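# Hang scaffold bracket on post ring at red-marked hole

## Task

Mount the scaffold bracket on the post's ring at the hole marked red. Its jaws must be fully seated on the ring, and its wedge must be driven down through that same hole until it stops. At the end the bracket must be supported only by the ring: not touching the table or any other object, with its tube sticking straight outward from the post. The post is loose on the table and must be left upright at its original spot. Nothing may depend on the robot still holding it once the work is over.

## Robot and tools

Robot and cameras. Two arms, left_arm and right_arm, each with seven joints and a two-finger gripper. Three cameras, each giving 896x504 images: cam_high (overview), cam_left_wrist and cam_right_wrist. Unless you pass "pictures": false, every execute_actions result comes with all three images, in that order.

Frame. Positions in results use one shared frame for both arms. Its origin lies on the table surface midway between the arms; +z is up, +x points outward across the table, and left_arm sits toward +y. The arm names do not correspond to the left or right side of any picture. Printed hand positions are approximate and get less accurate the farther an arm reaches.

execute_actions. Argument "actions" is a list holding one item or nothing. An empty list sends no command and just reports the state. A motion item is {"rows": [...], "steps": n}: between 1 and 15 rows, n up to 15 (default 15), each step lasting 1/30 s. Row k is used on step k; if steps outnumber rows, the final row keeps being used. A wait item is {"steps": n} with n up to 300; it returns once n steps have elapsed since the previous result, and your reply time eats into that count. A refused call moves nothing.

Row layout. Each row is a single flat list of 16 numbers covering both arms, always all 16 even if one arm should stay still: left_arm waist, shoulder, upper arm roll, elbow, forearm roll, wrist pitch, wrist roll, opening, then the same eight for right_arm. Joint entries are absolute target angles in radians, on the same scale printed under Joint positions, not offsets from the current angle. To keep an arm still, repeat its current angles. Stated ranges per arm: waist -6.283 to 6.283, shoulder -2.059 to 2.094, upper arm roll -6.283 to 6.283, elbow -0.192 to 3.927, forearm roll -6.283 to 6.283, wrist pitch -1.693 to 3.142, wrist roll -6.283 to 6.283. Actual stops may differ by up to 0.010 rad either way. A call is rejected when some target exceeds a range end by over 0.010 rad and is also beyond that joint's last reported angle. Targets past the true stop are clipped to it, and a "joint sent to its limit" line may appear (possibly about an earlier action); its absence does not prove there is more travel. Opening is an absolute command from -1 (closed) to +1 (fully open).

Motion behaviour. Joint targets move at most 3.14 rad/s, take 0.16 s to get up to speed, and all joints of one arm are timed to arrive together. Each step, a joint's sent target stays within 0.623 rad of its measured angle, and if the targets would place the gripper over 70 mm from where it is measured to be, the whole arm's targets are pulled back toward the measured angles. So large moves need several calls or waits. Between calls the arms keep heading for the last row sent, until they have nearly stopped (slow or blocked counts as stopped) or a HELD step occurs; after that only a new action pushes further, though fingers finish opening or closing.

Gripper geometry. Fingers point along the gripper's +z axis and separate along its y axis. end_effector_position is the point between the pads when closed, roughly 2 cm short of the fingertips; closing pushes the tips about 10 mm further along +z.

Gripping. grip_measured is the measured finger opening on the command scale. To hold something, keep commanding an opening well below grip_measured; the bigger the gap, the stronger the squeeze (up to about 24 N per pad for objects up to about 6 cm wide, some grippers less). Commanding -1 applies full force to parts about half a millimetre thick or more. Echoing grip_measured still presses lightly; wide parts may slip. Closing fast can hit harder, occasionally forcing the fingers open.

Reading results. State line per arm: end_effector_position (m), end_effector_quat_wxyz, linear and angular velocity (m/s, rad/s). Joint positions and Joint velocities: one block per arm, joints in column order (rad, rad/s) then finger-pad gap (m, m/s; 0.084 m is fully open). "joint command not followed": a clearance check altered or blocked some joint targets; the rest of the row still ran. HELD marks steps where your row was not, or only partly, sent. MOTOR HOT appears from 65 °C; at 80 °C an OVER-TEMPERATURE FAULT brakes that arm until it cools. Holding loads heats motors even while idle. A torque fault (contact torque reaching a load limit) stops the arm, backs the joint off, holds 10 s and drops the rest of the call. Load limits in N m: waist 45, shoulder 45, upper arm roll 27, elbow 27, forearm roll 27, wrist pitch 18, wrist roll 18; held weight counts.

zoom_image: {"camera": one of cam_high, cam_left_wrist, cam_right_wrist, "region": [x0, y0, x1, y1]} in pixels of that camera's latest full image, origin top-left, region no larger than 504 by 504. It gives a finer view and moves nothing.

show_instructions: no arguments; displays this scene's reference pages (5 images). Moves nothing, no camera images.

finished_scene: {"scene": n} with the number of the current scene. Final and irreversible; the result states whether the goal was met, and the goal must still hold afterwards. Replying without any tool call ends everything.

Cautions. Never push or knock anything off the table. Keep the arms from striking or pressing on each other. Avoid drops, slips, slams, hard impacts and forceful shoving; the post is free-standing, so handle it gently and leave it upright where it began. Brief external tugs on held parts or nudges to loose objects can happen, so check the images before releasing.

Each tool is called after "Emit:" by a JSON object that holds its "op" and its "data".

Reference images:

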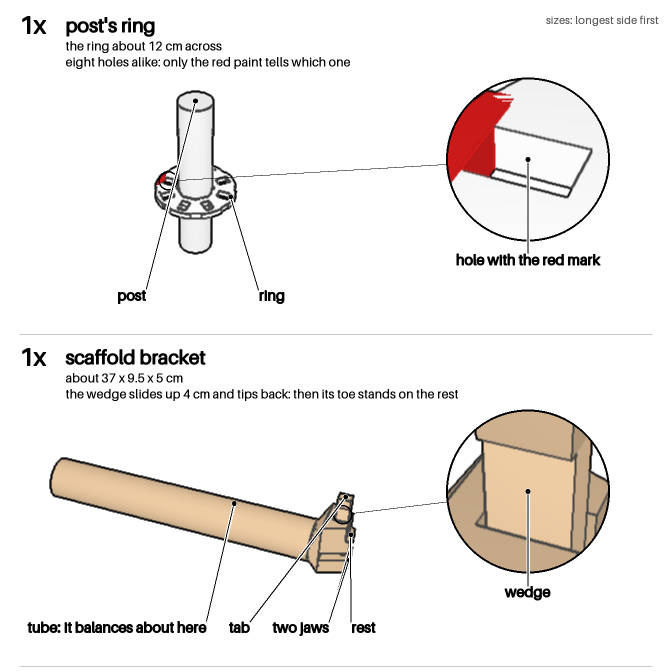

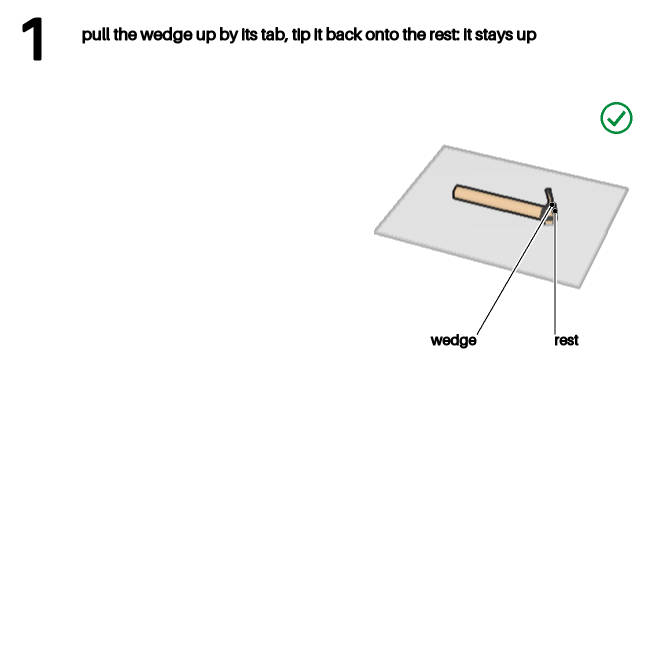

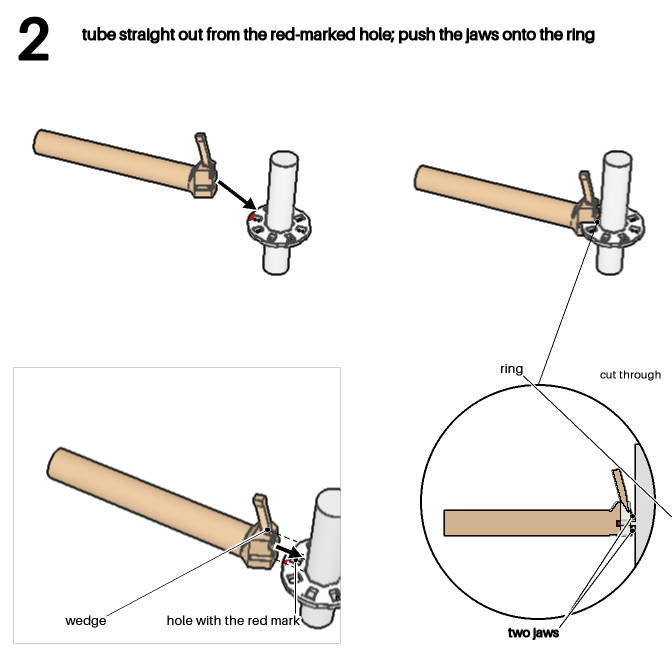

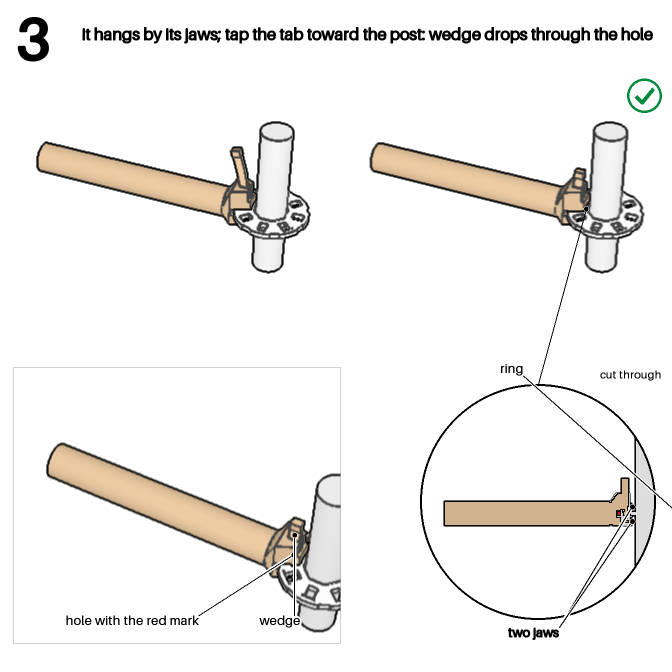

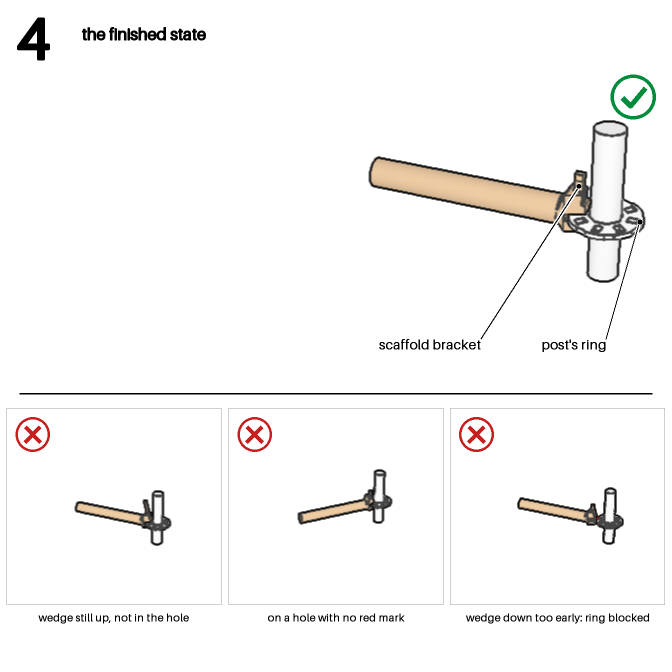

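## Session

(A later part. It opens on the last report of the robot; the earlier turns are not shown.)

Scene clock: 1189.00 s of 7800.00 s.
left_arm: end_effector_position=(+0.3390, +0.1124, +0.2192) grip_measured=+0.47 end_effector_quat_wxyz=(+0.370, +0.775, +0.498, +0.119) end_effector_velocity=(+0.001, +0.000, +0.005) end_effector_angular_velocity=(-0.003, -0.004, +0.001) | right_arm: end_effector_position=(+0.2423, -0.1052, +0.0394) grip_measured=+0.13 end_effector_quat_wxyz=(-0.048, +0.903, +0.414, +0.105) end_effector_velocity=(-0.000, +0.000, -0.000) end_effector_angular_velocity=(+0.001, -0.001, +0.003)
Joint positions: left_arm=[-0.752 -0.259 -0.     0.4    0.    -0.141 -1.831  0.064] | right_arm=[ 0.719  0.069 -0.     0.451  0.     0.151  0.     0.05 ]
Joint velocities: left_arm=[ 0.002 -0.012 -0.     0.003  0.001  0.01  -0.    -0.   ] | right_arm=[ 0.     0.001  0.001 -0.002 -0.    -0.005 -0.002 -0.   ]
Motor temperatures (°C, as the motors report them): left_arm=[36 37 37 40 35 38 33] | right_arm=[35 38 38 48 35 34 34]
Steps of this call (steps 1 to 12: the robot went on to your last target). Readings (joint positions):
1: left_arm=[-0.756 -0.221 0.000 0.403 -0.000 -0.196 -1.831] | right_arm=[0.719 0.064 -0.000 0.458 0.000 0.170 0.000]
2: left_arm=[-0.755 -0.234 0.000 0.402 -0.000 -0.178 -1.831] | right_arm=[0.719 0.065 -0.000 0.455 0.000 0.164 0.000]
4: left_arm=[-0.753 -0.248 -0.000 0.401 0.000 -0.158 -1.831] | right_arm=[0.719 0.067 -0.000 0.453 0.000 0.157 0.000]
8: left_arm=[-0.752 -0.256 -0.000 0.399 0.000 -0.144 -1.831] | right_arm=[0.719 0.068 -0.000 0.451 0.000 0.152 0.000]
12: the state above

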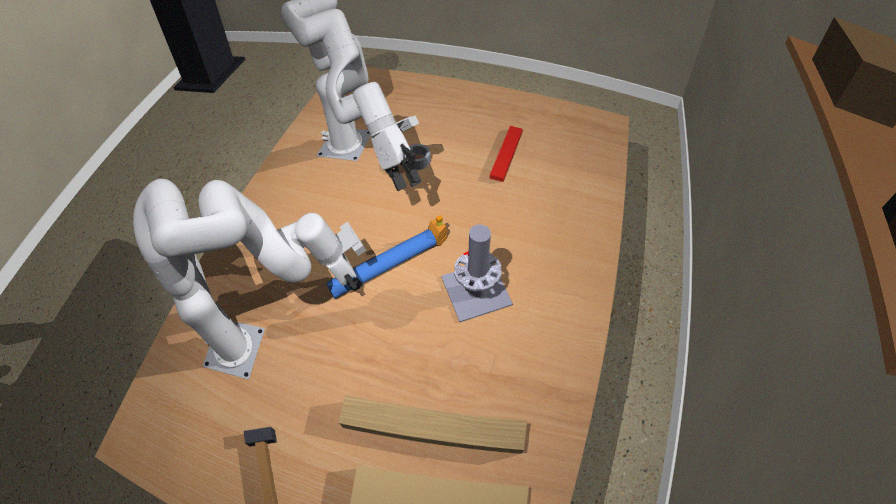

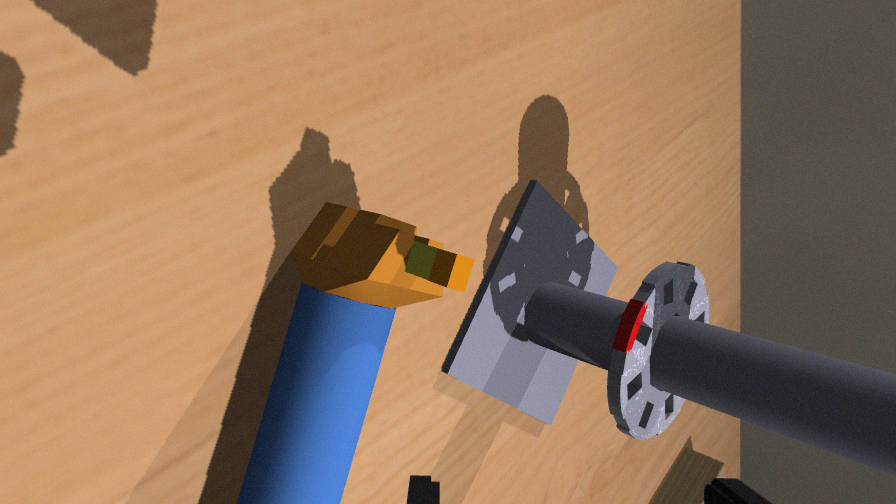

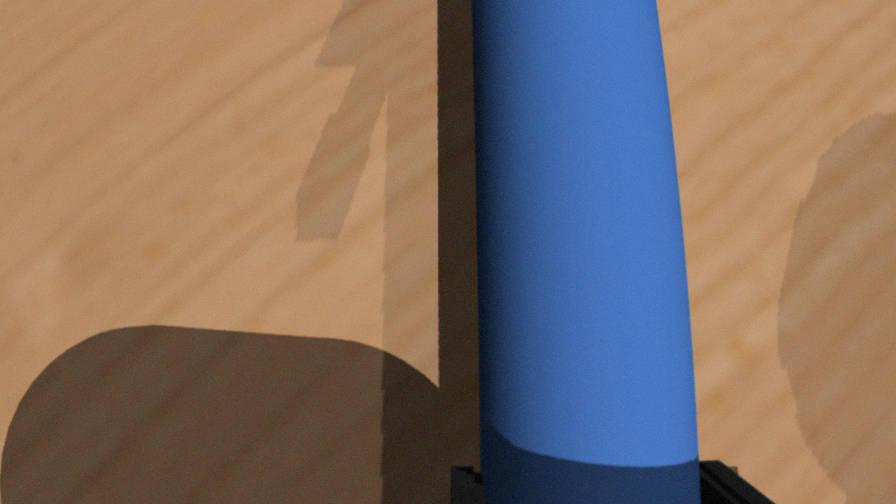

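Emit:
{"op": "execute_actions", "data": {"actions": [{"rows": [[-0.7518,-0.2589,0,0.4027,0,-0.1363,-1.830,0.48, 0.719,0.0690,0,0.4499,0,0.1510,0,-1],[-0.7511,-0.2543,0,0.4107,0,-0.1262,-1.827,0.48, 0.719,0.0690,0,0.4499,0,0.1510,0,-1],[-0.7500,-0.2468,0,0.4241,0,-0.1095,-1.8221,0.48, 0.719,0.0690,0,0.4499,0,0.1510,0,-1],[-0.7485,-0.2363,0,0.4425,0,-0.0866,-1.8153,0.48, 0.719,0.0690,0,0.4499,0,0.1510,0,-1],[-0.7466,-0.2231,0,0.4660,0,-0.0573,-1.8066,0.48, 0.719,0.0690,0,0.4499,0,0.1510,0,-1],[-0.7442,-0.2072,0,0.4940,0,-0.0224,-1.7963,0.48, 0.719,0.0690,0,0.4499,0,0.1510,0,-1],[-0.7416,-0.1889,0,0.5264,0,0.0180,-1.7843,0.48, 0.719,0.0690,0,0.4499,0,0.1510,0,-1],[-0.7386,-0.1683,0,0.5629,0,0.0635,-1.7709,0.48, 0.719,0.0690,0,0.4499,0,0.1510,0,-1],[-0.7352,-0.1456,0,0.6029,0,0.1134,-1.7561,0.48, 0.719,0.0690,0,0.4499,0,0.1510,0,-1],[-0.7317,-0.1211,0,0.6462,0,0.1673,-1.7401,0.48, 0.719,0.0690,0,0.4499,0,0.1510,0,-1],[-0.7279,-0.0952,0,0.6921,0,0.2245,-1.7232,0.48, 0.719,0.0690,0,0.4499,0,0.1510,0,-1],[-0.7239,-0.0679,0,0.7402,0,0.2846,-1.7054,0.48, 0.719,0.0690,0,0.4499,0,0.1510,0,-1],[-0.7198,-0.0398,0,0.7899,0,0.3466,-1.6871,0.48, 0.719,0.0690,0,0.4499,0,0.1510,0,-1],[-0.7156,-0.0110,0,0.8409,0,0.4100,-1.6683,0.48, 0.719,0.0690,0,0.4499,0,0.1510,0,-1],[-0.7114,0.0182,0,0.8924,0,0.4743,-1.6493,0.48, 0.719,0.0690,0,0.4499,0,0.1510,0,-1]], "steps": 15}], "pictures": false}}

Emit:
{"op": "execute_actions", "data": {"actions": [{"rows": [[-0.7071,0.0473,0,0.9438,0,0.5385,-1.6302,0.48, 0.719,0.0690,0,0.4499,0,0.1510,0,-1],[-0.7029,0.0761,0,0.9948,0,0.6019,-1.6114,0.48, 0.719,0.0690,0,0.4499,0,0.1510,0,-1],[-0.6988,0.1042,0,1.0445,0,0.6639,-1.5931,0.48, 0.719,0.0690,0,0.4499,0,0.1510,0,-1],[-0.6948,0.1315,0,1.0926,0,0.7240,-1.5753,0.48, 0.719,0.0690,0,0.4499,0,0.1510,0,-1],[-0.6910,0.1574,0,1.1385,0,0.7812,-1.5584,0.48, 0.719,0.0690,0,0.4499,0,0.1510,0,-1],[-0.6875,0.1819,0,1.1818,0,0.8351,-1.5424,0.48, 0.719,0.0690,0,0.4499,0,0.1510,0,-1],[-0.6841,0.2046,0,1.2218,0,0.8850,-1.5276,0.48, 0.719,0.0690,0,0.4499,0,0.1510,0,-1],[-0.6811,0.2252,0,1.2583,0,0.9305,-1.5142,0.48, 0.719,0.0690,0,0.4499,0,0.1510,0,-1],[-0.6785,0.2435,0,1.2907,0,0.9709,-1.5022,0.48, 0.719,0.0690,0,0.4499,0,0.1510,0,-1],[-0.6761,0.2594,0,1.3187,0,1.0058,-1.4919,0.48, 0.719,0.0690,0,0.4499,0,0.1510,0,-1],[-0.6742,0.2726,0,1.3422,0,1.0351,-1.4832,0.48, 0.719,0.0690,0,0.4499,0,0.1510,0,-1],[-0.6727,0.2831,0,1.3606,0,1.0580,-1.4764,0.48, 0.719,0.0690,0,0.4499,0,0.1510,0,-1],[-0.6716,0.2906,0,1.3740,0,1.0747,-1.4715,0.48, 0.719,0.0690,0,0.4499,0,0.1510,0,-1],[-0.6709,0.2952,0,1.3820,0,1.0848,-1.4685,0.48, 0.719,0.0690,0,0.4499,0,0.1510,0,-1],[-0.6707,0.2967,0,1.3847,0,1.0881,-1.4675,0.48, 0.719,0.0690,0,0.4499,0,0.1510,0,-1]], "steps": 15}], "pictures": false}}

Emit:
{"op": "execute_actions", "data": {"actions": [{"steps": 20}]}}

Scene clock: 1230.27 s of 7800.00 s.
left_arm: end_effector_position=(+0.3782, +0.0965, +0.2048) grip_measured=+0.47 end_effector_quat_wxyz=(+0.258, +0.829, +0.485, +0.102) end_effector_velocity=(+0.145, -0.043, -0.057) end_effector_angular_velocity=(+0.827, +0.654, -0.288) | right_arm: end_effector_position=(+0.2420, -0.1055, +0.0390) grip_measured=+0.13 end_effector_quat_wxyz=(-0.048, +0.903, +0.415, +0.104) end_effector_velocity=(+0.001, +0.000, +0.001) end_effector_angular_velocity=(+0.001, -0.001, -0.000)
Joint positions: left_arm=[-0.728 -0.095 -0.     0.693  0.     0.226 -1.723  0.064] | right_arm=[ 0.719  0.069  0.     0.45  -0.     0.151 -0.     0.05 ]
Joint velocities: left_arm=[ 0.106  0.721  0.001  1.274 -0.     1.577  0.467 -0.   ] | right_arm=[-0.    -0.002 -0.     0.    -0.001 -0.     0.    -0.   ]
Motor temperatures (°C, as the motors report them): left_arm=[36 36 37 43 35 38 33] | right_arm=[35 38 38 46 35 33 34]
Steps of this call (steps 1 to 30: the robot went on to your last target; steps 31 to 90: nothing new was sent; then 37.77 s passed at rest; steps 91 to 105: all 15 steps of this action). Readings (joint positions):
91: left_arm=[-0.752 -0.260 -0.000 0.400 -0.000 -0.140 -1.831] | right_arm=[0.719 0.069 0.000 0.450 -0.000 0.151 -0.000]
92: left_arm=[-0.752 -0.260 -0.000 0.401 0.000 -0.138 -1.831] | right_arm=[0.719 0.069 0.000 0.450 -0.000 0.151 -0.000]
94: left_arm=[-0.751 -0.256 -0.000 0.408 0.000 -0.128 -1.828] | right_arm=[0.719 0.069 0.000 0.450 -0.000 0.151 -0.000]
98: left_arm=[-0.747 -0.224 -0.000 0.463 0.000 -0.059 -1.807] | right_arm=[0.719 0.069 0.000 0.450 -0.000 0.151 -0.000]
105: the state above

Scene clock: 1230.77 s of 7800.00 s.
left_arm: end_effector_position=(+0.4205, +0.1007, +0.1895) grip_measured=+0.47 end_effector_quat_wxyz=(+0.020, +0.905, +0.425, +0.012) end_effector_velocity=(+0.014, +0.028, +0.000) end_effector_angular_velocity=(+0.315, +0.430, -0.184) | right_arm: end_effector_position=(+0.2420, -0.1054, +0.0390) grip_measured=+0.13 end_effector_quat_wxyz=(-0.048, +0.903, +0.415, +0.104) end_effector_velocity=(-0.000, +0.000, +0.000) end_effector_angular_velocity=(+0.000, -0.000, +0.001)
Joint positions: left_arm=[-0.675  0.265  0.     1.328  0.     1.016 -1.489  0.064] | right_arm=[ 0.719  0.069  0.     0.45  -0.     0.151 -0.     0.05 ]
Joint velocities: left_arm=[ 0.055  0.371  0.001  0.651 -0.     0.813  0.24  -0.   ] | right_arm=[ 0.001 -0.    -0.    -0.    -0.    -0.     0.    -0.   ]
Motor temperatures (°C, as the motors report them): left_arm=[36 36 37 43 35 38 33] | right_arm=[35 38 38 46 35 33 34]
Steps of this call (steps 1 to 15: all 15 steps of this action). Readings (joint positions):
1: left_arm=[-0.724 -0.070 -0.000 0.737 0.000 0.280 -1.707] | right_arm=[0.719 0.069 0.000 0.450 -0.000 0.151 -0.000]
2: left_arm=[-0.721 -0.044 -0.000 0.782 0.000 0.336 -1.690] | right_arm=[0.719 0.069 0.000 0.450 -0.000 0.151 -0.000]
4: left_arm=[-0.713 0.009 -0.000 0.877 -0.000 0.454 -1.655] | right_arm=[0.719 0.069 0.000 0.450 -0.000 0.151 -0.000]
8: left_arm=[-0.697 0.118 0.000 1.069 -0.000 0.693 -1.584] | right_arm=[0.719 0.069 0.000 0.450 -0.000 0.151 -0.000]
15: the state above

Scene clock: 1231.43 s of 7800.00 s.
left_arm: end_effector_position=(+0.4211, +0.1029, +0.1900) grip_measured=+0.47 end_effector_quat_wxyz=(-0.000, +0.909, +0.417, -0.000) end_effector_velocity=(-0.001, +0.000, -0.001) end_effector_angular_velocity=(+0.001, +0.003, +0.001) | right_arm: end_effector_position=(+0.2420, -0.1054, +0.0390) grip_measured=+0.13 end_effector_quat_wxyz=(-0.048, +0.903, +0.415, +0.104) end_effector_velocity=(+0.000, -0.000, -0.000) end_effector_angular_velocity=(+0.000, +0.000, -0.001)
Joint positions: left_arm=[-0.671  0.297 -0.     1.385 -0.     1.088 -1.468  0.064] | right_arm=[ 0.719  0.069  0.     0.45  -0.     0.151 -0.     0.05 ]
Joint velocities: left_arm=[ 0.     0.001  0.    -0.001 -0.     0.001 -0.     0.   ] | right_arm=[ 0. -0. -0. -0.  0. -0.  0. -0.]
Motor temperatures (°C, as the motors report them): left_arm=[36 36 37 43 35 38 33] | right_arm=[35 38 38 46 35 33 34]
Steps of this call (steps 1 to 20: the robot went on to your last target). Readings (joint positions):
1: left_arm=[-0.674 0.275 0.000 1.346 0.000 1.039 -1.482] | right_arm=[0.719 0.069 0.000 0.450 -0.000 0.151 0.000]
2: left_arm=[-0.673 0.282 0.000 1.358 0.000 1.055 -1.477] | right_arm=[0.719 0.069 0.000 0.450 -0.000 0.151 -0.000]
4: left_arm=[-0.672 0.290 0.000 1.372 0.000 1.073 -1.472] | right_arm=[0.719 0.069 0.000 0.450 -0.000 0.151 -0.000]
8: left_arm=[-0.671 0.294 -0.000 1.381 -0.000 1.085 -1.469] | right_arm=[0.719 0.069 0.000 0.450 -0.000 0.151 -0.000]
20: the state above

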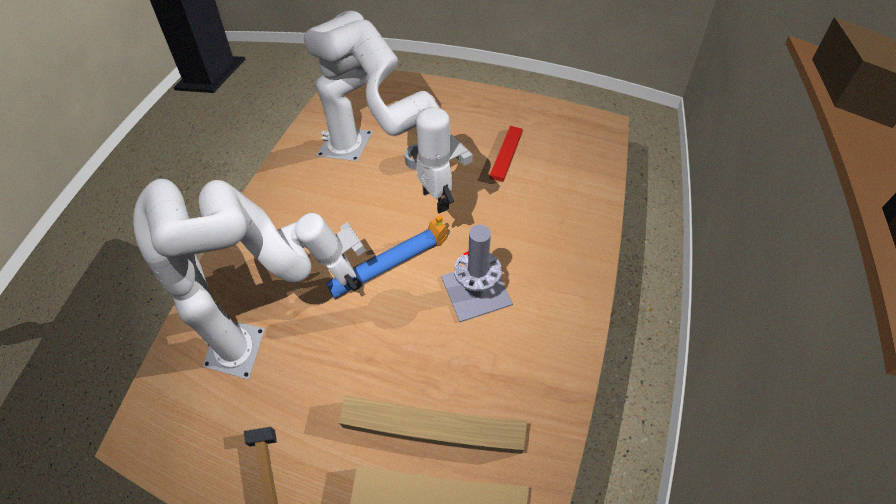

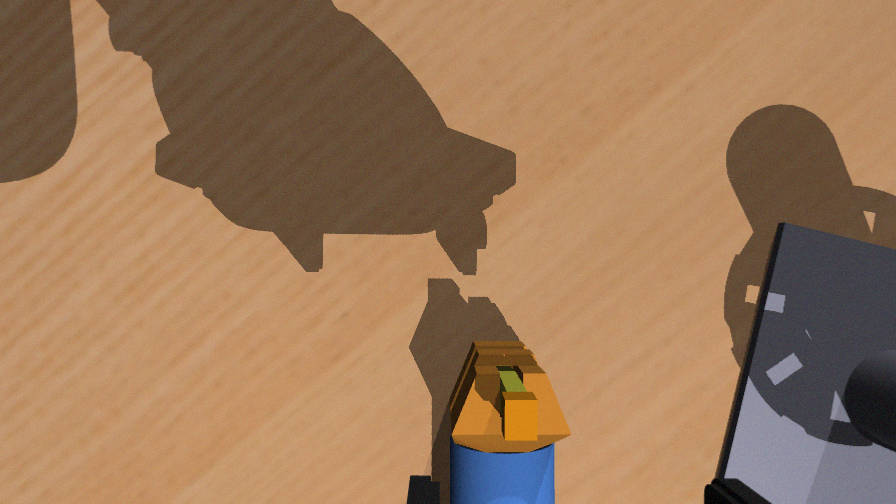

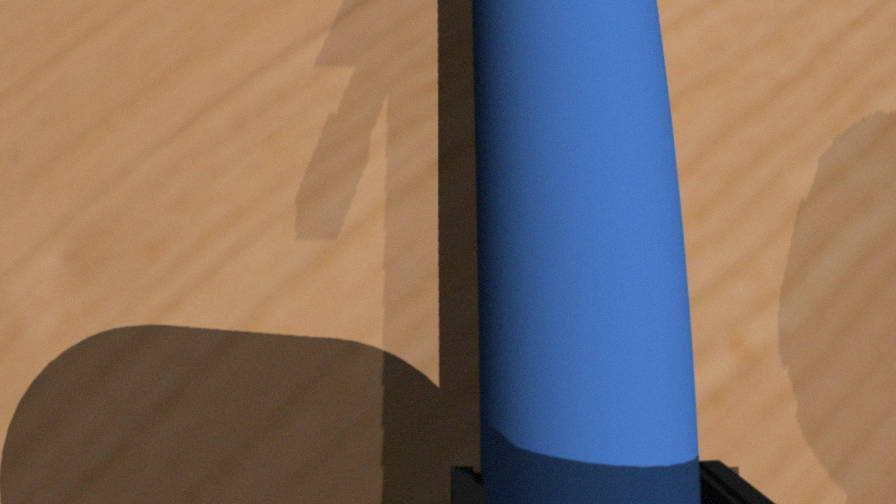

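Emit:
{"op": "zoom_image", "data": {"camera": "cam_left_wrist", "region": [400, 320, 640, 504]}}

Region (400, 320, 640, 504) of cam_left_wrist's 896x504 image, scaled by 2.100, with more detail than that image has; it fills the top 386 rows of this view, and the rest is white.

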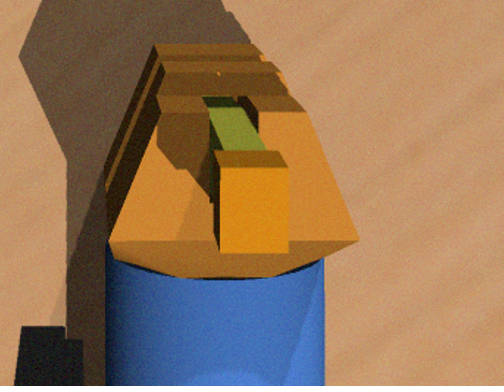

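Emit:
{"op": "execute_actions", "data": {"actions": [{"rows": [[-0.6706,0.2972,0,1.3838,0,1.0867,-1.4674,0.42, 0.719,0.0690,0,0.4499,0,0.1510,0,-1],[-0.6703,0.2986,0,1.3810,0,1.0825,-1.4671,0.36, 0.719,0.0690,0,0.4499,0,0.1510,0,-1],[-0.6698,0.3010,0,1.3765,0,1.0756,-1.4666,0.3, 0.719,0.0690,0,0.4499,0,0.1510,0,-1],[-0.6691,0.3041,0,1.3705,0,1.0665,-1.4659,0.24, 0.719,0.0690,0,0.4499,0,0.1510,0,-1],[-0.6683,0.3080,0,1.3632,0,1.0553,-1.4651,0.18, 0.719,0.0690,0,0.4499,0,0.1510,0,-1],[-0.6673,0.3122,0,1.3550,0,1.0428,-1.4641,0.12, 0.719,0.0690,0,0.4499,0,0.1510,0,-1],[-0.6663,0.3169,0,1.3461,0,1.0293,-1.4631,0.06, 0.719,0.0690,0,0.4499,0,0.1510,0,-1],[-0.6653,0.3215,0,1.3372,0,1.0157,-1.4621,0.0, 0.719,0.0690,0,0.4499,0,0.1510,0,-1],[-0.6643,0.3262,0,1.3283,0,1.0022,-1.4611,-0.06, 0.719,0.0690,0,0.4499,0,0.1510,0,-1],[-0.6634,0.3305,0,1.3201,0,0.9897,-1.4602,-0.12, 0.719,0.0690,0,0.4499,0,0.1510,0,-1],[-0.6625,0.3343,0,1.3128,0,0.9785,-1.4593,-0.18, 0.719,0.0690,0,0.4499,0,0.1510,0,-1],[-0.6618,0.3374,0,1.3068,0,0.9694,-1.4586,-0.24, 0.719,0.0690,0,0.4499,0,0.1510,0,-1],[-0.6613,0.3398,0,1.3023,0,0.9625,-1.4581,-0.3, 0.719,0.0690,0,0.4499,0,0.1510,0,-1],[-0.6610,0.3412,0,1.2996,0,0.9583,-1.4578,-0.3, 0.719,0.0690,0,0.4499,0,0.1510,0,-1],[-0.6609,0.3417,0,1.2986,0,0.9569,-1.4577,-0.3, 0.719,0.0690,0,0.4499,0,0.1510,0,-1]], "steps": 15}], "pictures": false}}

Emit:
{"op": "execute_actions", "data": {"actions": [{"steps": 15}]}}

Scene clock: 1281.50 s of 7800.00 s.
left_arm: end_effector_position=(+0.4214, +0.1086, +0.1460) grip_measured=-0.32 end_effector_quat_wxyz=(-0.001, +0.909, +0.417, -0.001) end_effector_velocity=(-0.003, +0.015, -0.088) end_effector_angular_velocity=(+0.006, +0.008, +0.003) | right_arm: end_effector_position=(+0.2420, -0.1054, +0.0390) grip_measured=+0.13 end_effector_quat_wxyz=(-0.048, +0.903, +0.415, +0.104) end_effector_velocity=(+0.000, +0.000, +0.000) end_effector_angular_velocity=(+0.000, -0.000, +0.000)
Joint positions: left_arm=[-0.662  0.336  0.     1.31  -0.     0.977 -1.459  0.03 ] | right_arm=[ 0.719  0.069 -0.     0.45   0.     0.151  0.     0.05 ]
Joint velocities: left_arm=[ 0.018  0.081  0.002 -0.149  0.    -0.22   0.016 -0.   ] | right_arm=[-0.    -0.     0.     0.001 -0.001  0.     0.     0.   ]
Motor temperatures (°C, as the motors report them): left_arm=[36 37 37 44 35 38 33] | right_arm=[35 38 38 45 35 33 34]
Steps of this call (steps 1 to 15: the robot went on to your last target; steps 16 to 130: nothing new was sent; then 45.23 s passed at rest; steps 131 to 145: all 15 steps of this action). Readings (joint positions):
131: left_arm=[-0.671 0.297 -0.000 1.385 -0.000 1.088 -1.467] | right_arm=[0.719 0.069 -0.000 0.450 -0.000 0.151 -0.000]
132: left_arm=[-0.671 0.297 -0.000 1.384 0.000 1.088 -1.467] | right_arm=[0.719 0.069 0.000 0.450 -0.000 0.151 0.000]
134: left_arm=[-0.670 0.298 -0.000 1.382 0.000 1.083 -1.467] | right_arm=[0.719 0.069 -0.000 0.450 -0.000 0.151 0.000]
138: left_arm=[-0.668 0.308 -0.000 1.363 0.000 1.053 -1.465] | right_arm=[0.719 0.069 -0.000 0.450 0.000 0.151 -0.000]
145: the state above

Scene clock: 1282.00 s of 7800.00 s.
left_arm: end_effector_position=(+0.4218, +0.1090, +0.1402) grip_measured=-0.32 end_effector_quat_wxyz=(+0.000, +0.909, +0.417, +0.000) end_effector_velocity=(-0.000, -0.001, -0.000) end_effector_angular_velocity=(-0.000, -0.000, -0.001) | right_arm: end_effector_position=(+0.2420, -0.1054, +0.0390) grip_measured=+0.13 end_effector_quat_wxyz=(-0.048, +0.903, +0.415, +0.104) end_effector_velocity=(+0.000, -0.000, +0.000) end_effector_angular_velocity=(+0.001, -0.000, -0.003)
Joint positions: left_arm=[-0.661  0.342 -0.     1.299  0.     0.957 -1.458  0.03 ] | right_arm=[ 0.719  0.069 -0.     0.45   0.     0.151 -0.     0.05 ]
Joint velocities: left_arm=[-0.001  0.001 -0.     0.001  0.    -0.001 -0.     0.   ] | right_arm=[-0.001 -0.001  0.    -0.     0.    -0.     0.002 -0.   ]
Motor temperatures (°C, as the motors report them): left_arm=[36 37 37 44 35 38 33] | right_arm=[35 38 38 45 35 33 34]
Steps of this call (steps 1 to 15: the robot went on to your last target). Readings (joint positions):
1: left_arm=[-0.662 0.339 0.000 1.306 -0.000 0.970 -1.459] | right_arm=[0.719 0.069 0.000 0.450 -0.000 0.151 0.000]
2: left_arm=[-0.661 0.340 0.000 1.303 -0.000 0.966 -1.458] | right_arm=[0.719 0.069 -0.000 0.450 0.000 0.151 0.000]
4: left_arm=[-0.661 0.341 0.000 1.301 -0.000 0.961 -1.458] | right_arm=[0.719 0.069 -0.000 0.450 -0.000 0.151 0.000]
8: left_arm=[-0.661 0.341 -0.000 1.300 0.000 0.958 -1.458] | right_arm=[0.719 0.069 -0.000 0.450 0.000 0.151 0.000]
15: the state above

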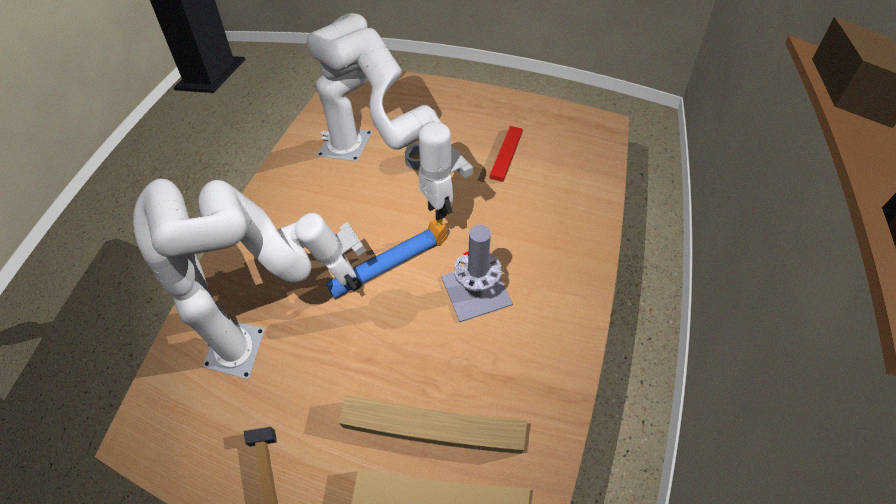

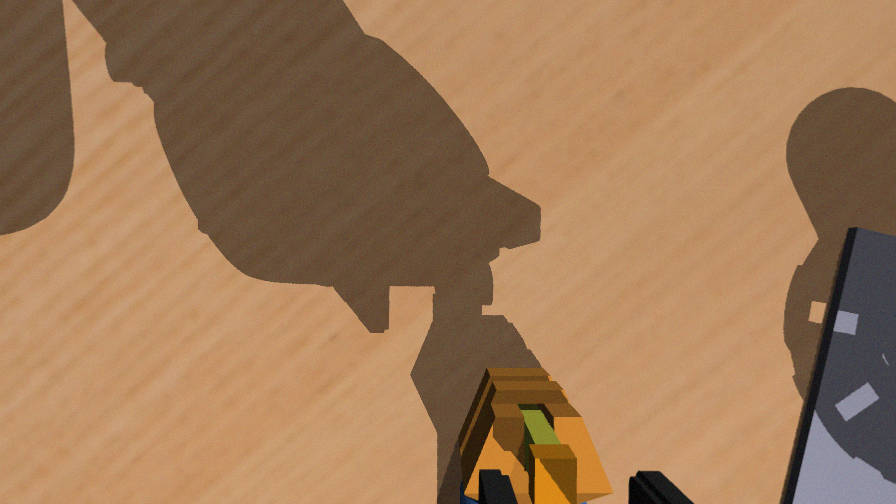

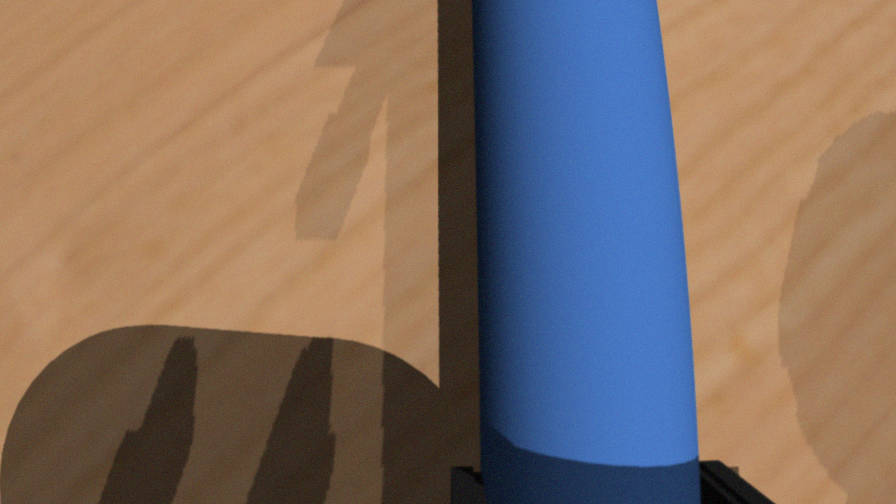

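Emit:
{"op": "zoom_image", "data": {"camera": "cam_left_wrist", "region": [440, 354, 700, 504]}}

Region (440, 354, 700, 504) of cam_left_wrist's 896x504 image, scaled by 1.938, with more detail than that image has; it fills the top 291 rows of this view, and the rest is white.

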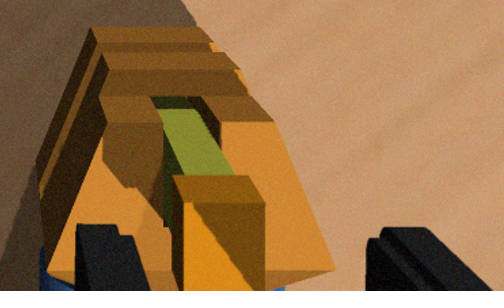

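Emit:
{"op": "execute_actions", "data": {"actions": [{"rows": [[-0.6609,0.3424,0,1.2981,0,0.9557,-1.4577,-0.3, 0.719,0.0690,0,0.4499,0,0.1510,0,-1],[-0.6609,0.3446,0,1.2967,0,0.9521,-1.4577,-0.3, 0.719,0.0690,0,0.4499,0,0.1510,0,-1],[-0.6609,0.3481,0,1.2943,0,0.9462,-1.4577,-0.3, 0.719,0.0690,0,0.4499,0,0.1510,0,-1],[-0.6609,0.3524,0,1.2908,0,0.9384,-1.4577,-0.3, 0.719,0.0690,0,0.4499,0,0.1510,0,-1],[-0.6609,0.3577,0,1.2866,0,0.9289,-1.4577,-0.3, 0.719,0.0690,0,0.4499,0,0.1510,0,-1],[-0.6609,0.3639,0,1.2821,0,0.9182,-1.4577,-0.3, 0.719,0.0690,0,0.4499,0,0.1510,0,-1],[-0.6609,0.3704,0,1.2770,0,0.9066,-1.4577,-0.3, 0.719,0.0690,0,0.4499,0,0.1510,0,-1],[-0.6609,0.3774,0,1.2724,0,0.8950,-1.4577,-0.3, 0.719,0.0690,0,0.4499,0,0.1510,0,-1],[-0.6609,0.3848,0,1.2682,0,0.8834,-1.4577,-0.3, 0.719,0.0690,0,0.4499,0,0.1510,0,-1],[-0.6609,0.3914,0,1.2641,0,0.8727,-1.4577,-0.3, 0.719,0.0690,0,0.4499,0,0.1510,0,-1],[-0.6609,0.3975,0,1.2607,0,0.8632,-1.4577,-0.3, 0.719,0.0690,0,0.4499,0,0.1510,0,-1],[-0.6609,0.4026,0,1.2580,0,0.8554,-1.4577,-0.3, 0.719,0.0690,0,0.4499,0,0.1510,0,-1],[-0.6609,0.4061,0,1.2556,0,0.8495,-1.4577,-0.3, 0.719,0.0690,0,0.4499,0,0.1510,0,-1],[-0.6609,0.4083,0,1.2542,0,0.8459,-1.4577,-0.3, 0.719,0.0690,0,0.4499,0,0.1510,0,-1],[-0.6609,0.4090,0,1.2537,0,0.8447,-1.4577,-0.3, 0.719,0.0690,0,0.4499,0,0.1510,0,-1]], "steps": 15}], "pictures": false}}

Emit:
{"op": "execute_actions", "data": {"actions": [{"steps": 15}]}}

Scene clock: 1321.90 s of 7800.00 s.
left_arm: end_effector_position=(+0.4213, +0.1094, +0.0995) grip_measured=-0.32 end_effector_quat_wxyz=(-0.001, +0.909, +0.417, -0.001) end_effector_velocity=(-0.003, +0.003, -0.081) end_effector_angular_velocity=(+0.005, +0.008, +0.000) | right_arm: end_effector_position=(+0.2420, -0.1054, +0.0390) grip_measured=+0.13 end_effector_quat_wxyz=(-0.048, +0.903, +0.415, +0.104) end_effector_velocity=(-0.001, -0.000, -0.001) end_effector_angular_velocity=(-0.001, +0.001, +0.002)
Joint positions: left_arm=[-0.661  0.4    0.     1.259 -0.     0.861 -1.458  0.03 ] | right_arm=[0.719 0.069 0.    0.45  0.    0.151 0.    0.05 ]
Joint velocities: left_arm=[ 0.001  0.121 -0.    -0.074 -0.    -0.185  0.    -0.   ] | right_arm=[ 0.001  0.001  0.    -0.    -0.002 -0.     0.001 -0.   ]
Motor temperatures (°C, as the motors report them): left_arm=[36 37 37 44 35 38 33] | right_arm=[35 38 38 45 35 33 34]
Steps of this call (steps 1 to 15: the robot went on to your last target; steps 16 to 90: nothing new was sent; then 36.40 s passed at rest; steps 91 to 105: all 15 steps of this action). Readings (joint positions):
91: left_arm=[-0.661 0.342 -0.000 1.299 -0.000 0.957 -1.458] | right_arm=[0.719 0.069 0.000 0.450 -0.000 0.151 0.000]
92: left_arm=[-0.661 0.342 -0.000 1.299 0.000 0.956 -1.458] | right_arm=[0.719 0.069 -0.000 0.450 0.000 0.151 0.000]
94: left_arm=[-0.661 0.344 -0.000 1.297 0.000 0.952 -1.458] | right_arm=[0.719 0.069 0.000 0.450 0.000 0.151 0.000]
98: left_arm=[-0.661 0.358 -0.000 1.286 0.000 0.927 -1.458] | right_arm=[0.719 0.069 -0.000 0.450 0.000 0.151 0.000]
105: the state above

Scene clock: 1322.40 s of 7800.00 s.
left_arm: end_effector_position=(+0.4218, +0.1090, +0.0942) grip_measured=-0.32 end_effector_quat_wxyz=(+0.000, +0.909, +0.417, +0.000) end_effector_velocity=(+0.000, +0.000, -0.001) end_effector_angular_velocity=(+0.000, +0.000, +0.000) | right_arm: end_effector_position=(+0.2420, -0.1054, +0.0390) grip_measured=+0.13 end_effector_quat_wxyz=(-0.048, +0.903, +0.415, +0.104) end_effector_velocity=(+0.000, -0.000, +0.000) end_effector_angular_velocity=(-0.000, -0.000, +0.000)
Joint positions: left_arm=[-0.661  0.409  0.     1.254  0.     0.845 -1.458  0.03 ] | right_arm=[ 0.719  0.069  0.     0.45  -0.     0.151 -0.     0.05 ]
Joint velocities: left_arm=[ 0.001  0.001  0.     0.    -0.    -0.001  0.001 -0.   ] | right_arm=[-0.001  0.    -0.     0.    -0.     0.    -0.001  0.   ]
Motor temperatures (°C, as the motors report them): left_arm=[36 37 37 44 35 38 33] | right_arm=[35 38 38 45 35 33 34]
Steps of this call (steps 1 to 15: the robot went on to your last target). Readings (joint positions):
1: left_arm=[-0.661 0.404 0.000 1.257 -0.000 0.856 -1.458] | right_arm=[0.719 0.069 0.000 0.450 -0.000 0.151 -0.000]
2: left_arm=[-0.661 0.406 0.000 1.255 -0.000 0.853 -1.458] | right_arm=[0.719 0.069 0.000 0.450 0.000 0.151 0.000]
4: left_arm=[-0.661 0.407 0.000 1.255 -0.000 0.848 -1.458] | right_arm=[0.719 0.069 0.000 0.450 -0.000 0.151 -0.000]
8: left_arm=[-0.661 0.408 -0.000 1.255 0.000 0.845 -1.458] | right_arm=[0.719 0.069 0.000 0.450 -0.000 0.151 -0.000]
15: the state above

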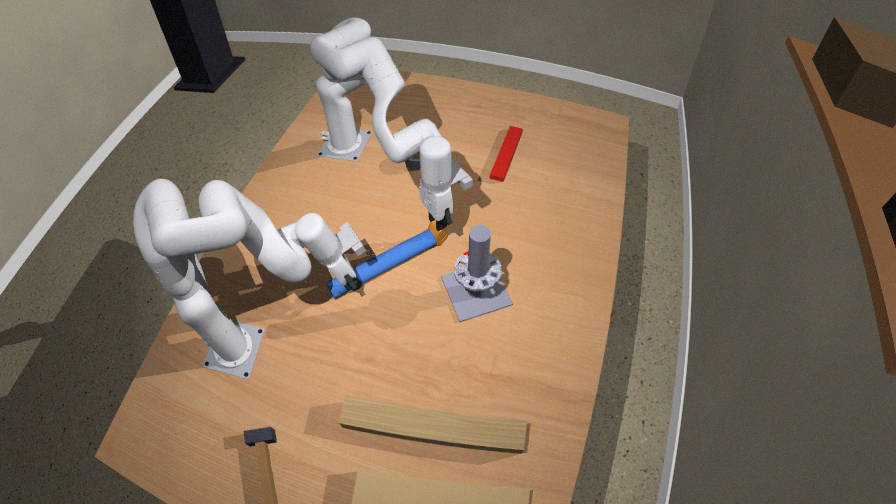

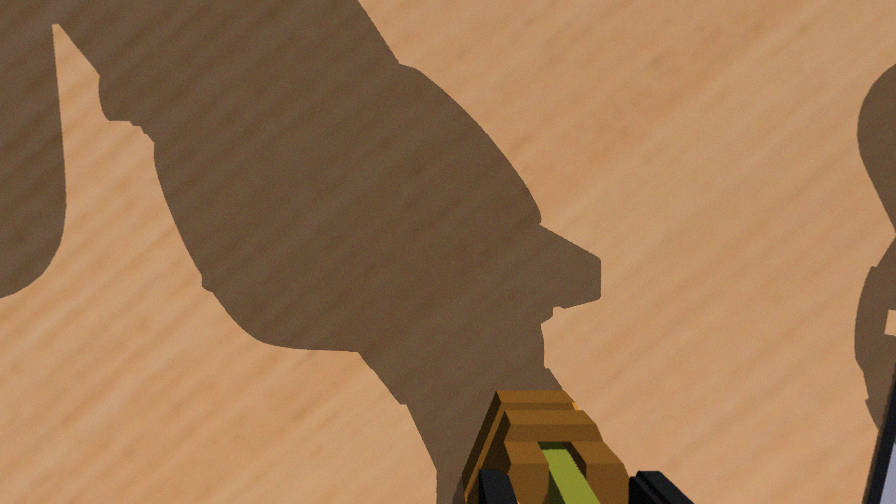

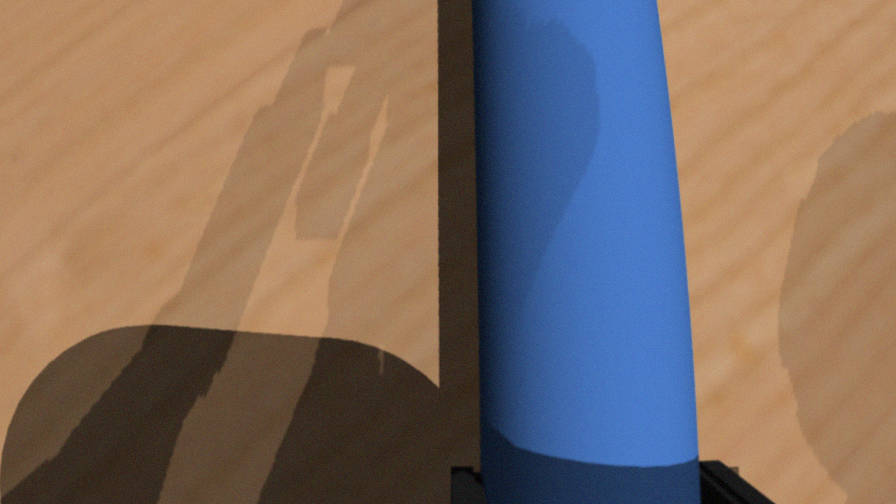

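Emit:
{"op": "execute_actions", "data": {"actions": [{"rows": [[-0.6609,0.4090,0,1.2537,0,0.8447,-1.4577,-0.36, 0.719,0.0690,0,0.4499,0,0.1510,0,-1],[-0.6609,0.4090,0,1.2537,0,0.8447,-1.4577,-0.42, 0.719,0.0690,0,0.4499,0,0.1510,0,-1],[-0.6609,0.4090,0,1.2537,0,0.8447,-1.4577,-0.48, 0.719,0.0690,0,0.4499,0,0.1510,0,-1],[-0.6609,0.4090,0,1.2537,0,0.8447,-1.4577,-0.54, 0.719,0.0690,0,0.4499,0,0.1510,0,-1],[-0.6609,0.4090,0,1.2537,0,0.8447,-1.4577,-0.59, 0.719,0.0690,0,0.4499,0,0.1510,0,-1],[-0.6609,0.4090,0,1.2537,0,0.8447,-1.4577,-0.63, 0.719,0.0690,0,0.4499,0,0.1510,0,-1],[-0.6609,0.4090,0,1.2537,0,0.8447,-1.4577,-0.66, 0.719,0.0690,0,0.4499,0,0.1510,0,-1],[-0.6609,0.4090,0,1.2537,0,0.8447,-1.4577,-0.69, 0.719,0.0690,0,0.4499,0,0.1510,0,-1],[-0.6609,0.4090,0,1.2537,0,0.8447,-1.4577,-0.72, 0.719,0.0690,0,0.4499,0,0.1510,0,-1],[-0.6609,0.4090,0,1.2537,0,0.8447,-1.4577,-0.75, 0.719,0.0690,0,0.4499,0,0.1510,0,-1],[-0.6609,0.4090,0,1.2537,0,0.8447,-1.4577,-0.78, 0.719,0.0690,0,0.4499,0,0.1510,0,-1],[-0.6609,0.4090,0,1.2537,0,0.8447,-1.4577,-0.81, 0.719,0.0690,0,0.4499,0,0.1510,0,-1],[-0.6609,0.4090,0,1.2537,0,0.8447,-1.4577,-0.85, 0.719,0.0690,0,0.4499,0,0.1510,0,-1]], "steps": 15}]}}

Scene clock: 1334.77 s of 7800.00 s.
left_arm: end_effector_position=(+0.4220, +0.1088, +0.0942) grip_measured=-0.74 end_effector_quat_wxyz=(+0.000, +0.909, +0.417, +0.000) end_effector_velocity=(-0.000, +0.000, -0.000) end_effector_angular_velocity=(+0.001, +0.001, -0.001) | right_arm: end_effector_position=(+0.2417, -0.1055, +0.0388) grip_measured=+0.13 end_effector_quat_wxyz=(-0.048, +0.903, +0.415, +0.104) end_effector_velocity=(+0.001, -0.000, +0.000) end_effector_angular_velocity=(+0.001, -0.001, -0.002)
Joint positions: left_arm=[-0.661  0.409 -0.     1.254 -0.     0.844 -1.458  0.012] | right_arm=[ 0.719  0.069  0.     0.45  -0.     0.151 -0.     0.05 ]
Joint velocities: left_arm=[-0.    -0.     0.    -0.001  0.     0.001  0.     0.   ] | right_arm=[-0.001 -0.001 -0.001  0.    -0.    -0.     0.001  0.   ]
Motor temperatures (°C, as the motors report them): left_arm=[36 37 37 43 35 38 33] | right_arm=[35 38 38 45 35 33 34]
Steps of this call (steps 1 to 15: the robot went on to your last target; steps 16 to 90: nothing new was sent; then 8.87 s passed at rest; steps 91 to 105: all 15 steps of this action). Readings (joint positions):
91: left_arm=[-0.661 0.409 0.000 1.254 -0.000 0.845 -1.458] | right_arm=[0.719 0.069 -0.000 0.450 0.000 0.151 -0.000]
92: left_arm=[-0.661 0.409 -0.000 1.254 0.000 0.845 -1.458] | right_arm=[0.719 0.069 -0.000 0.450 0.000 0.151 -0.000]
94: left_arm=[-0.661 0.409 -0.000 1.254 0.000 0.845 -1.458] | right_arm=[0.719 0.069 0.000 0.450 -0.000 0.151 -0.000]
98: left_arm=[-0.661 0.409 -0.000 1.254 -0.000 0.844 -1.458] | right_arm=[0.719 0.069 -0.000 0.450 -0.000 0.151 -0.000]
105: the state above

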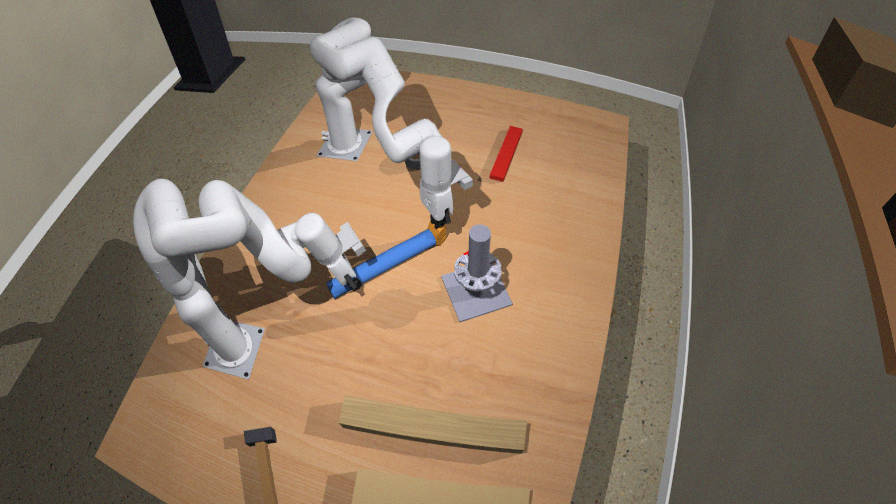

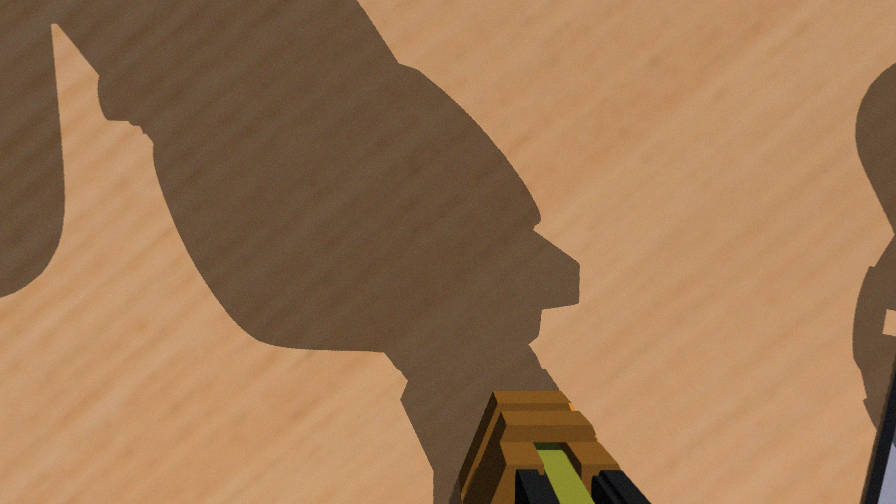

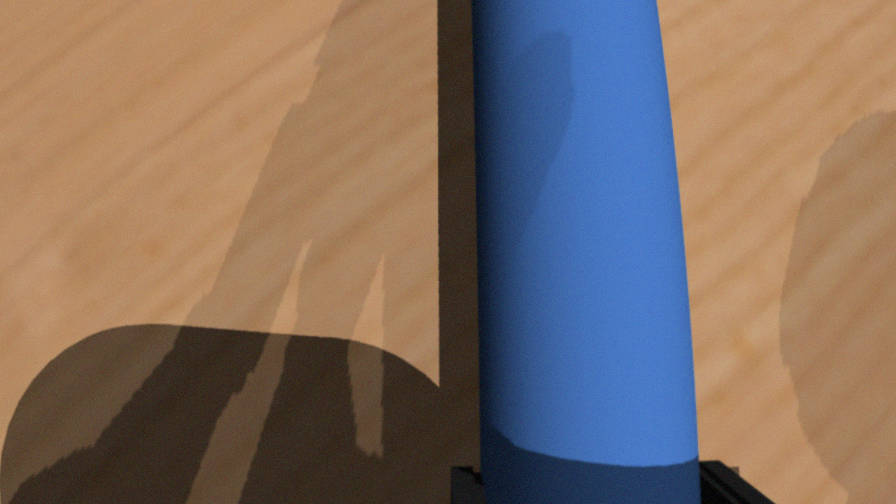

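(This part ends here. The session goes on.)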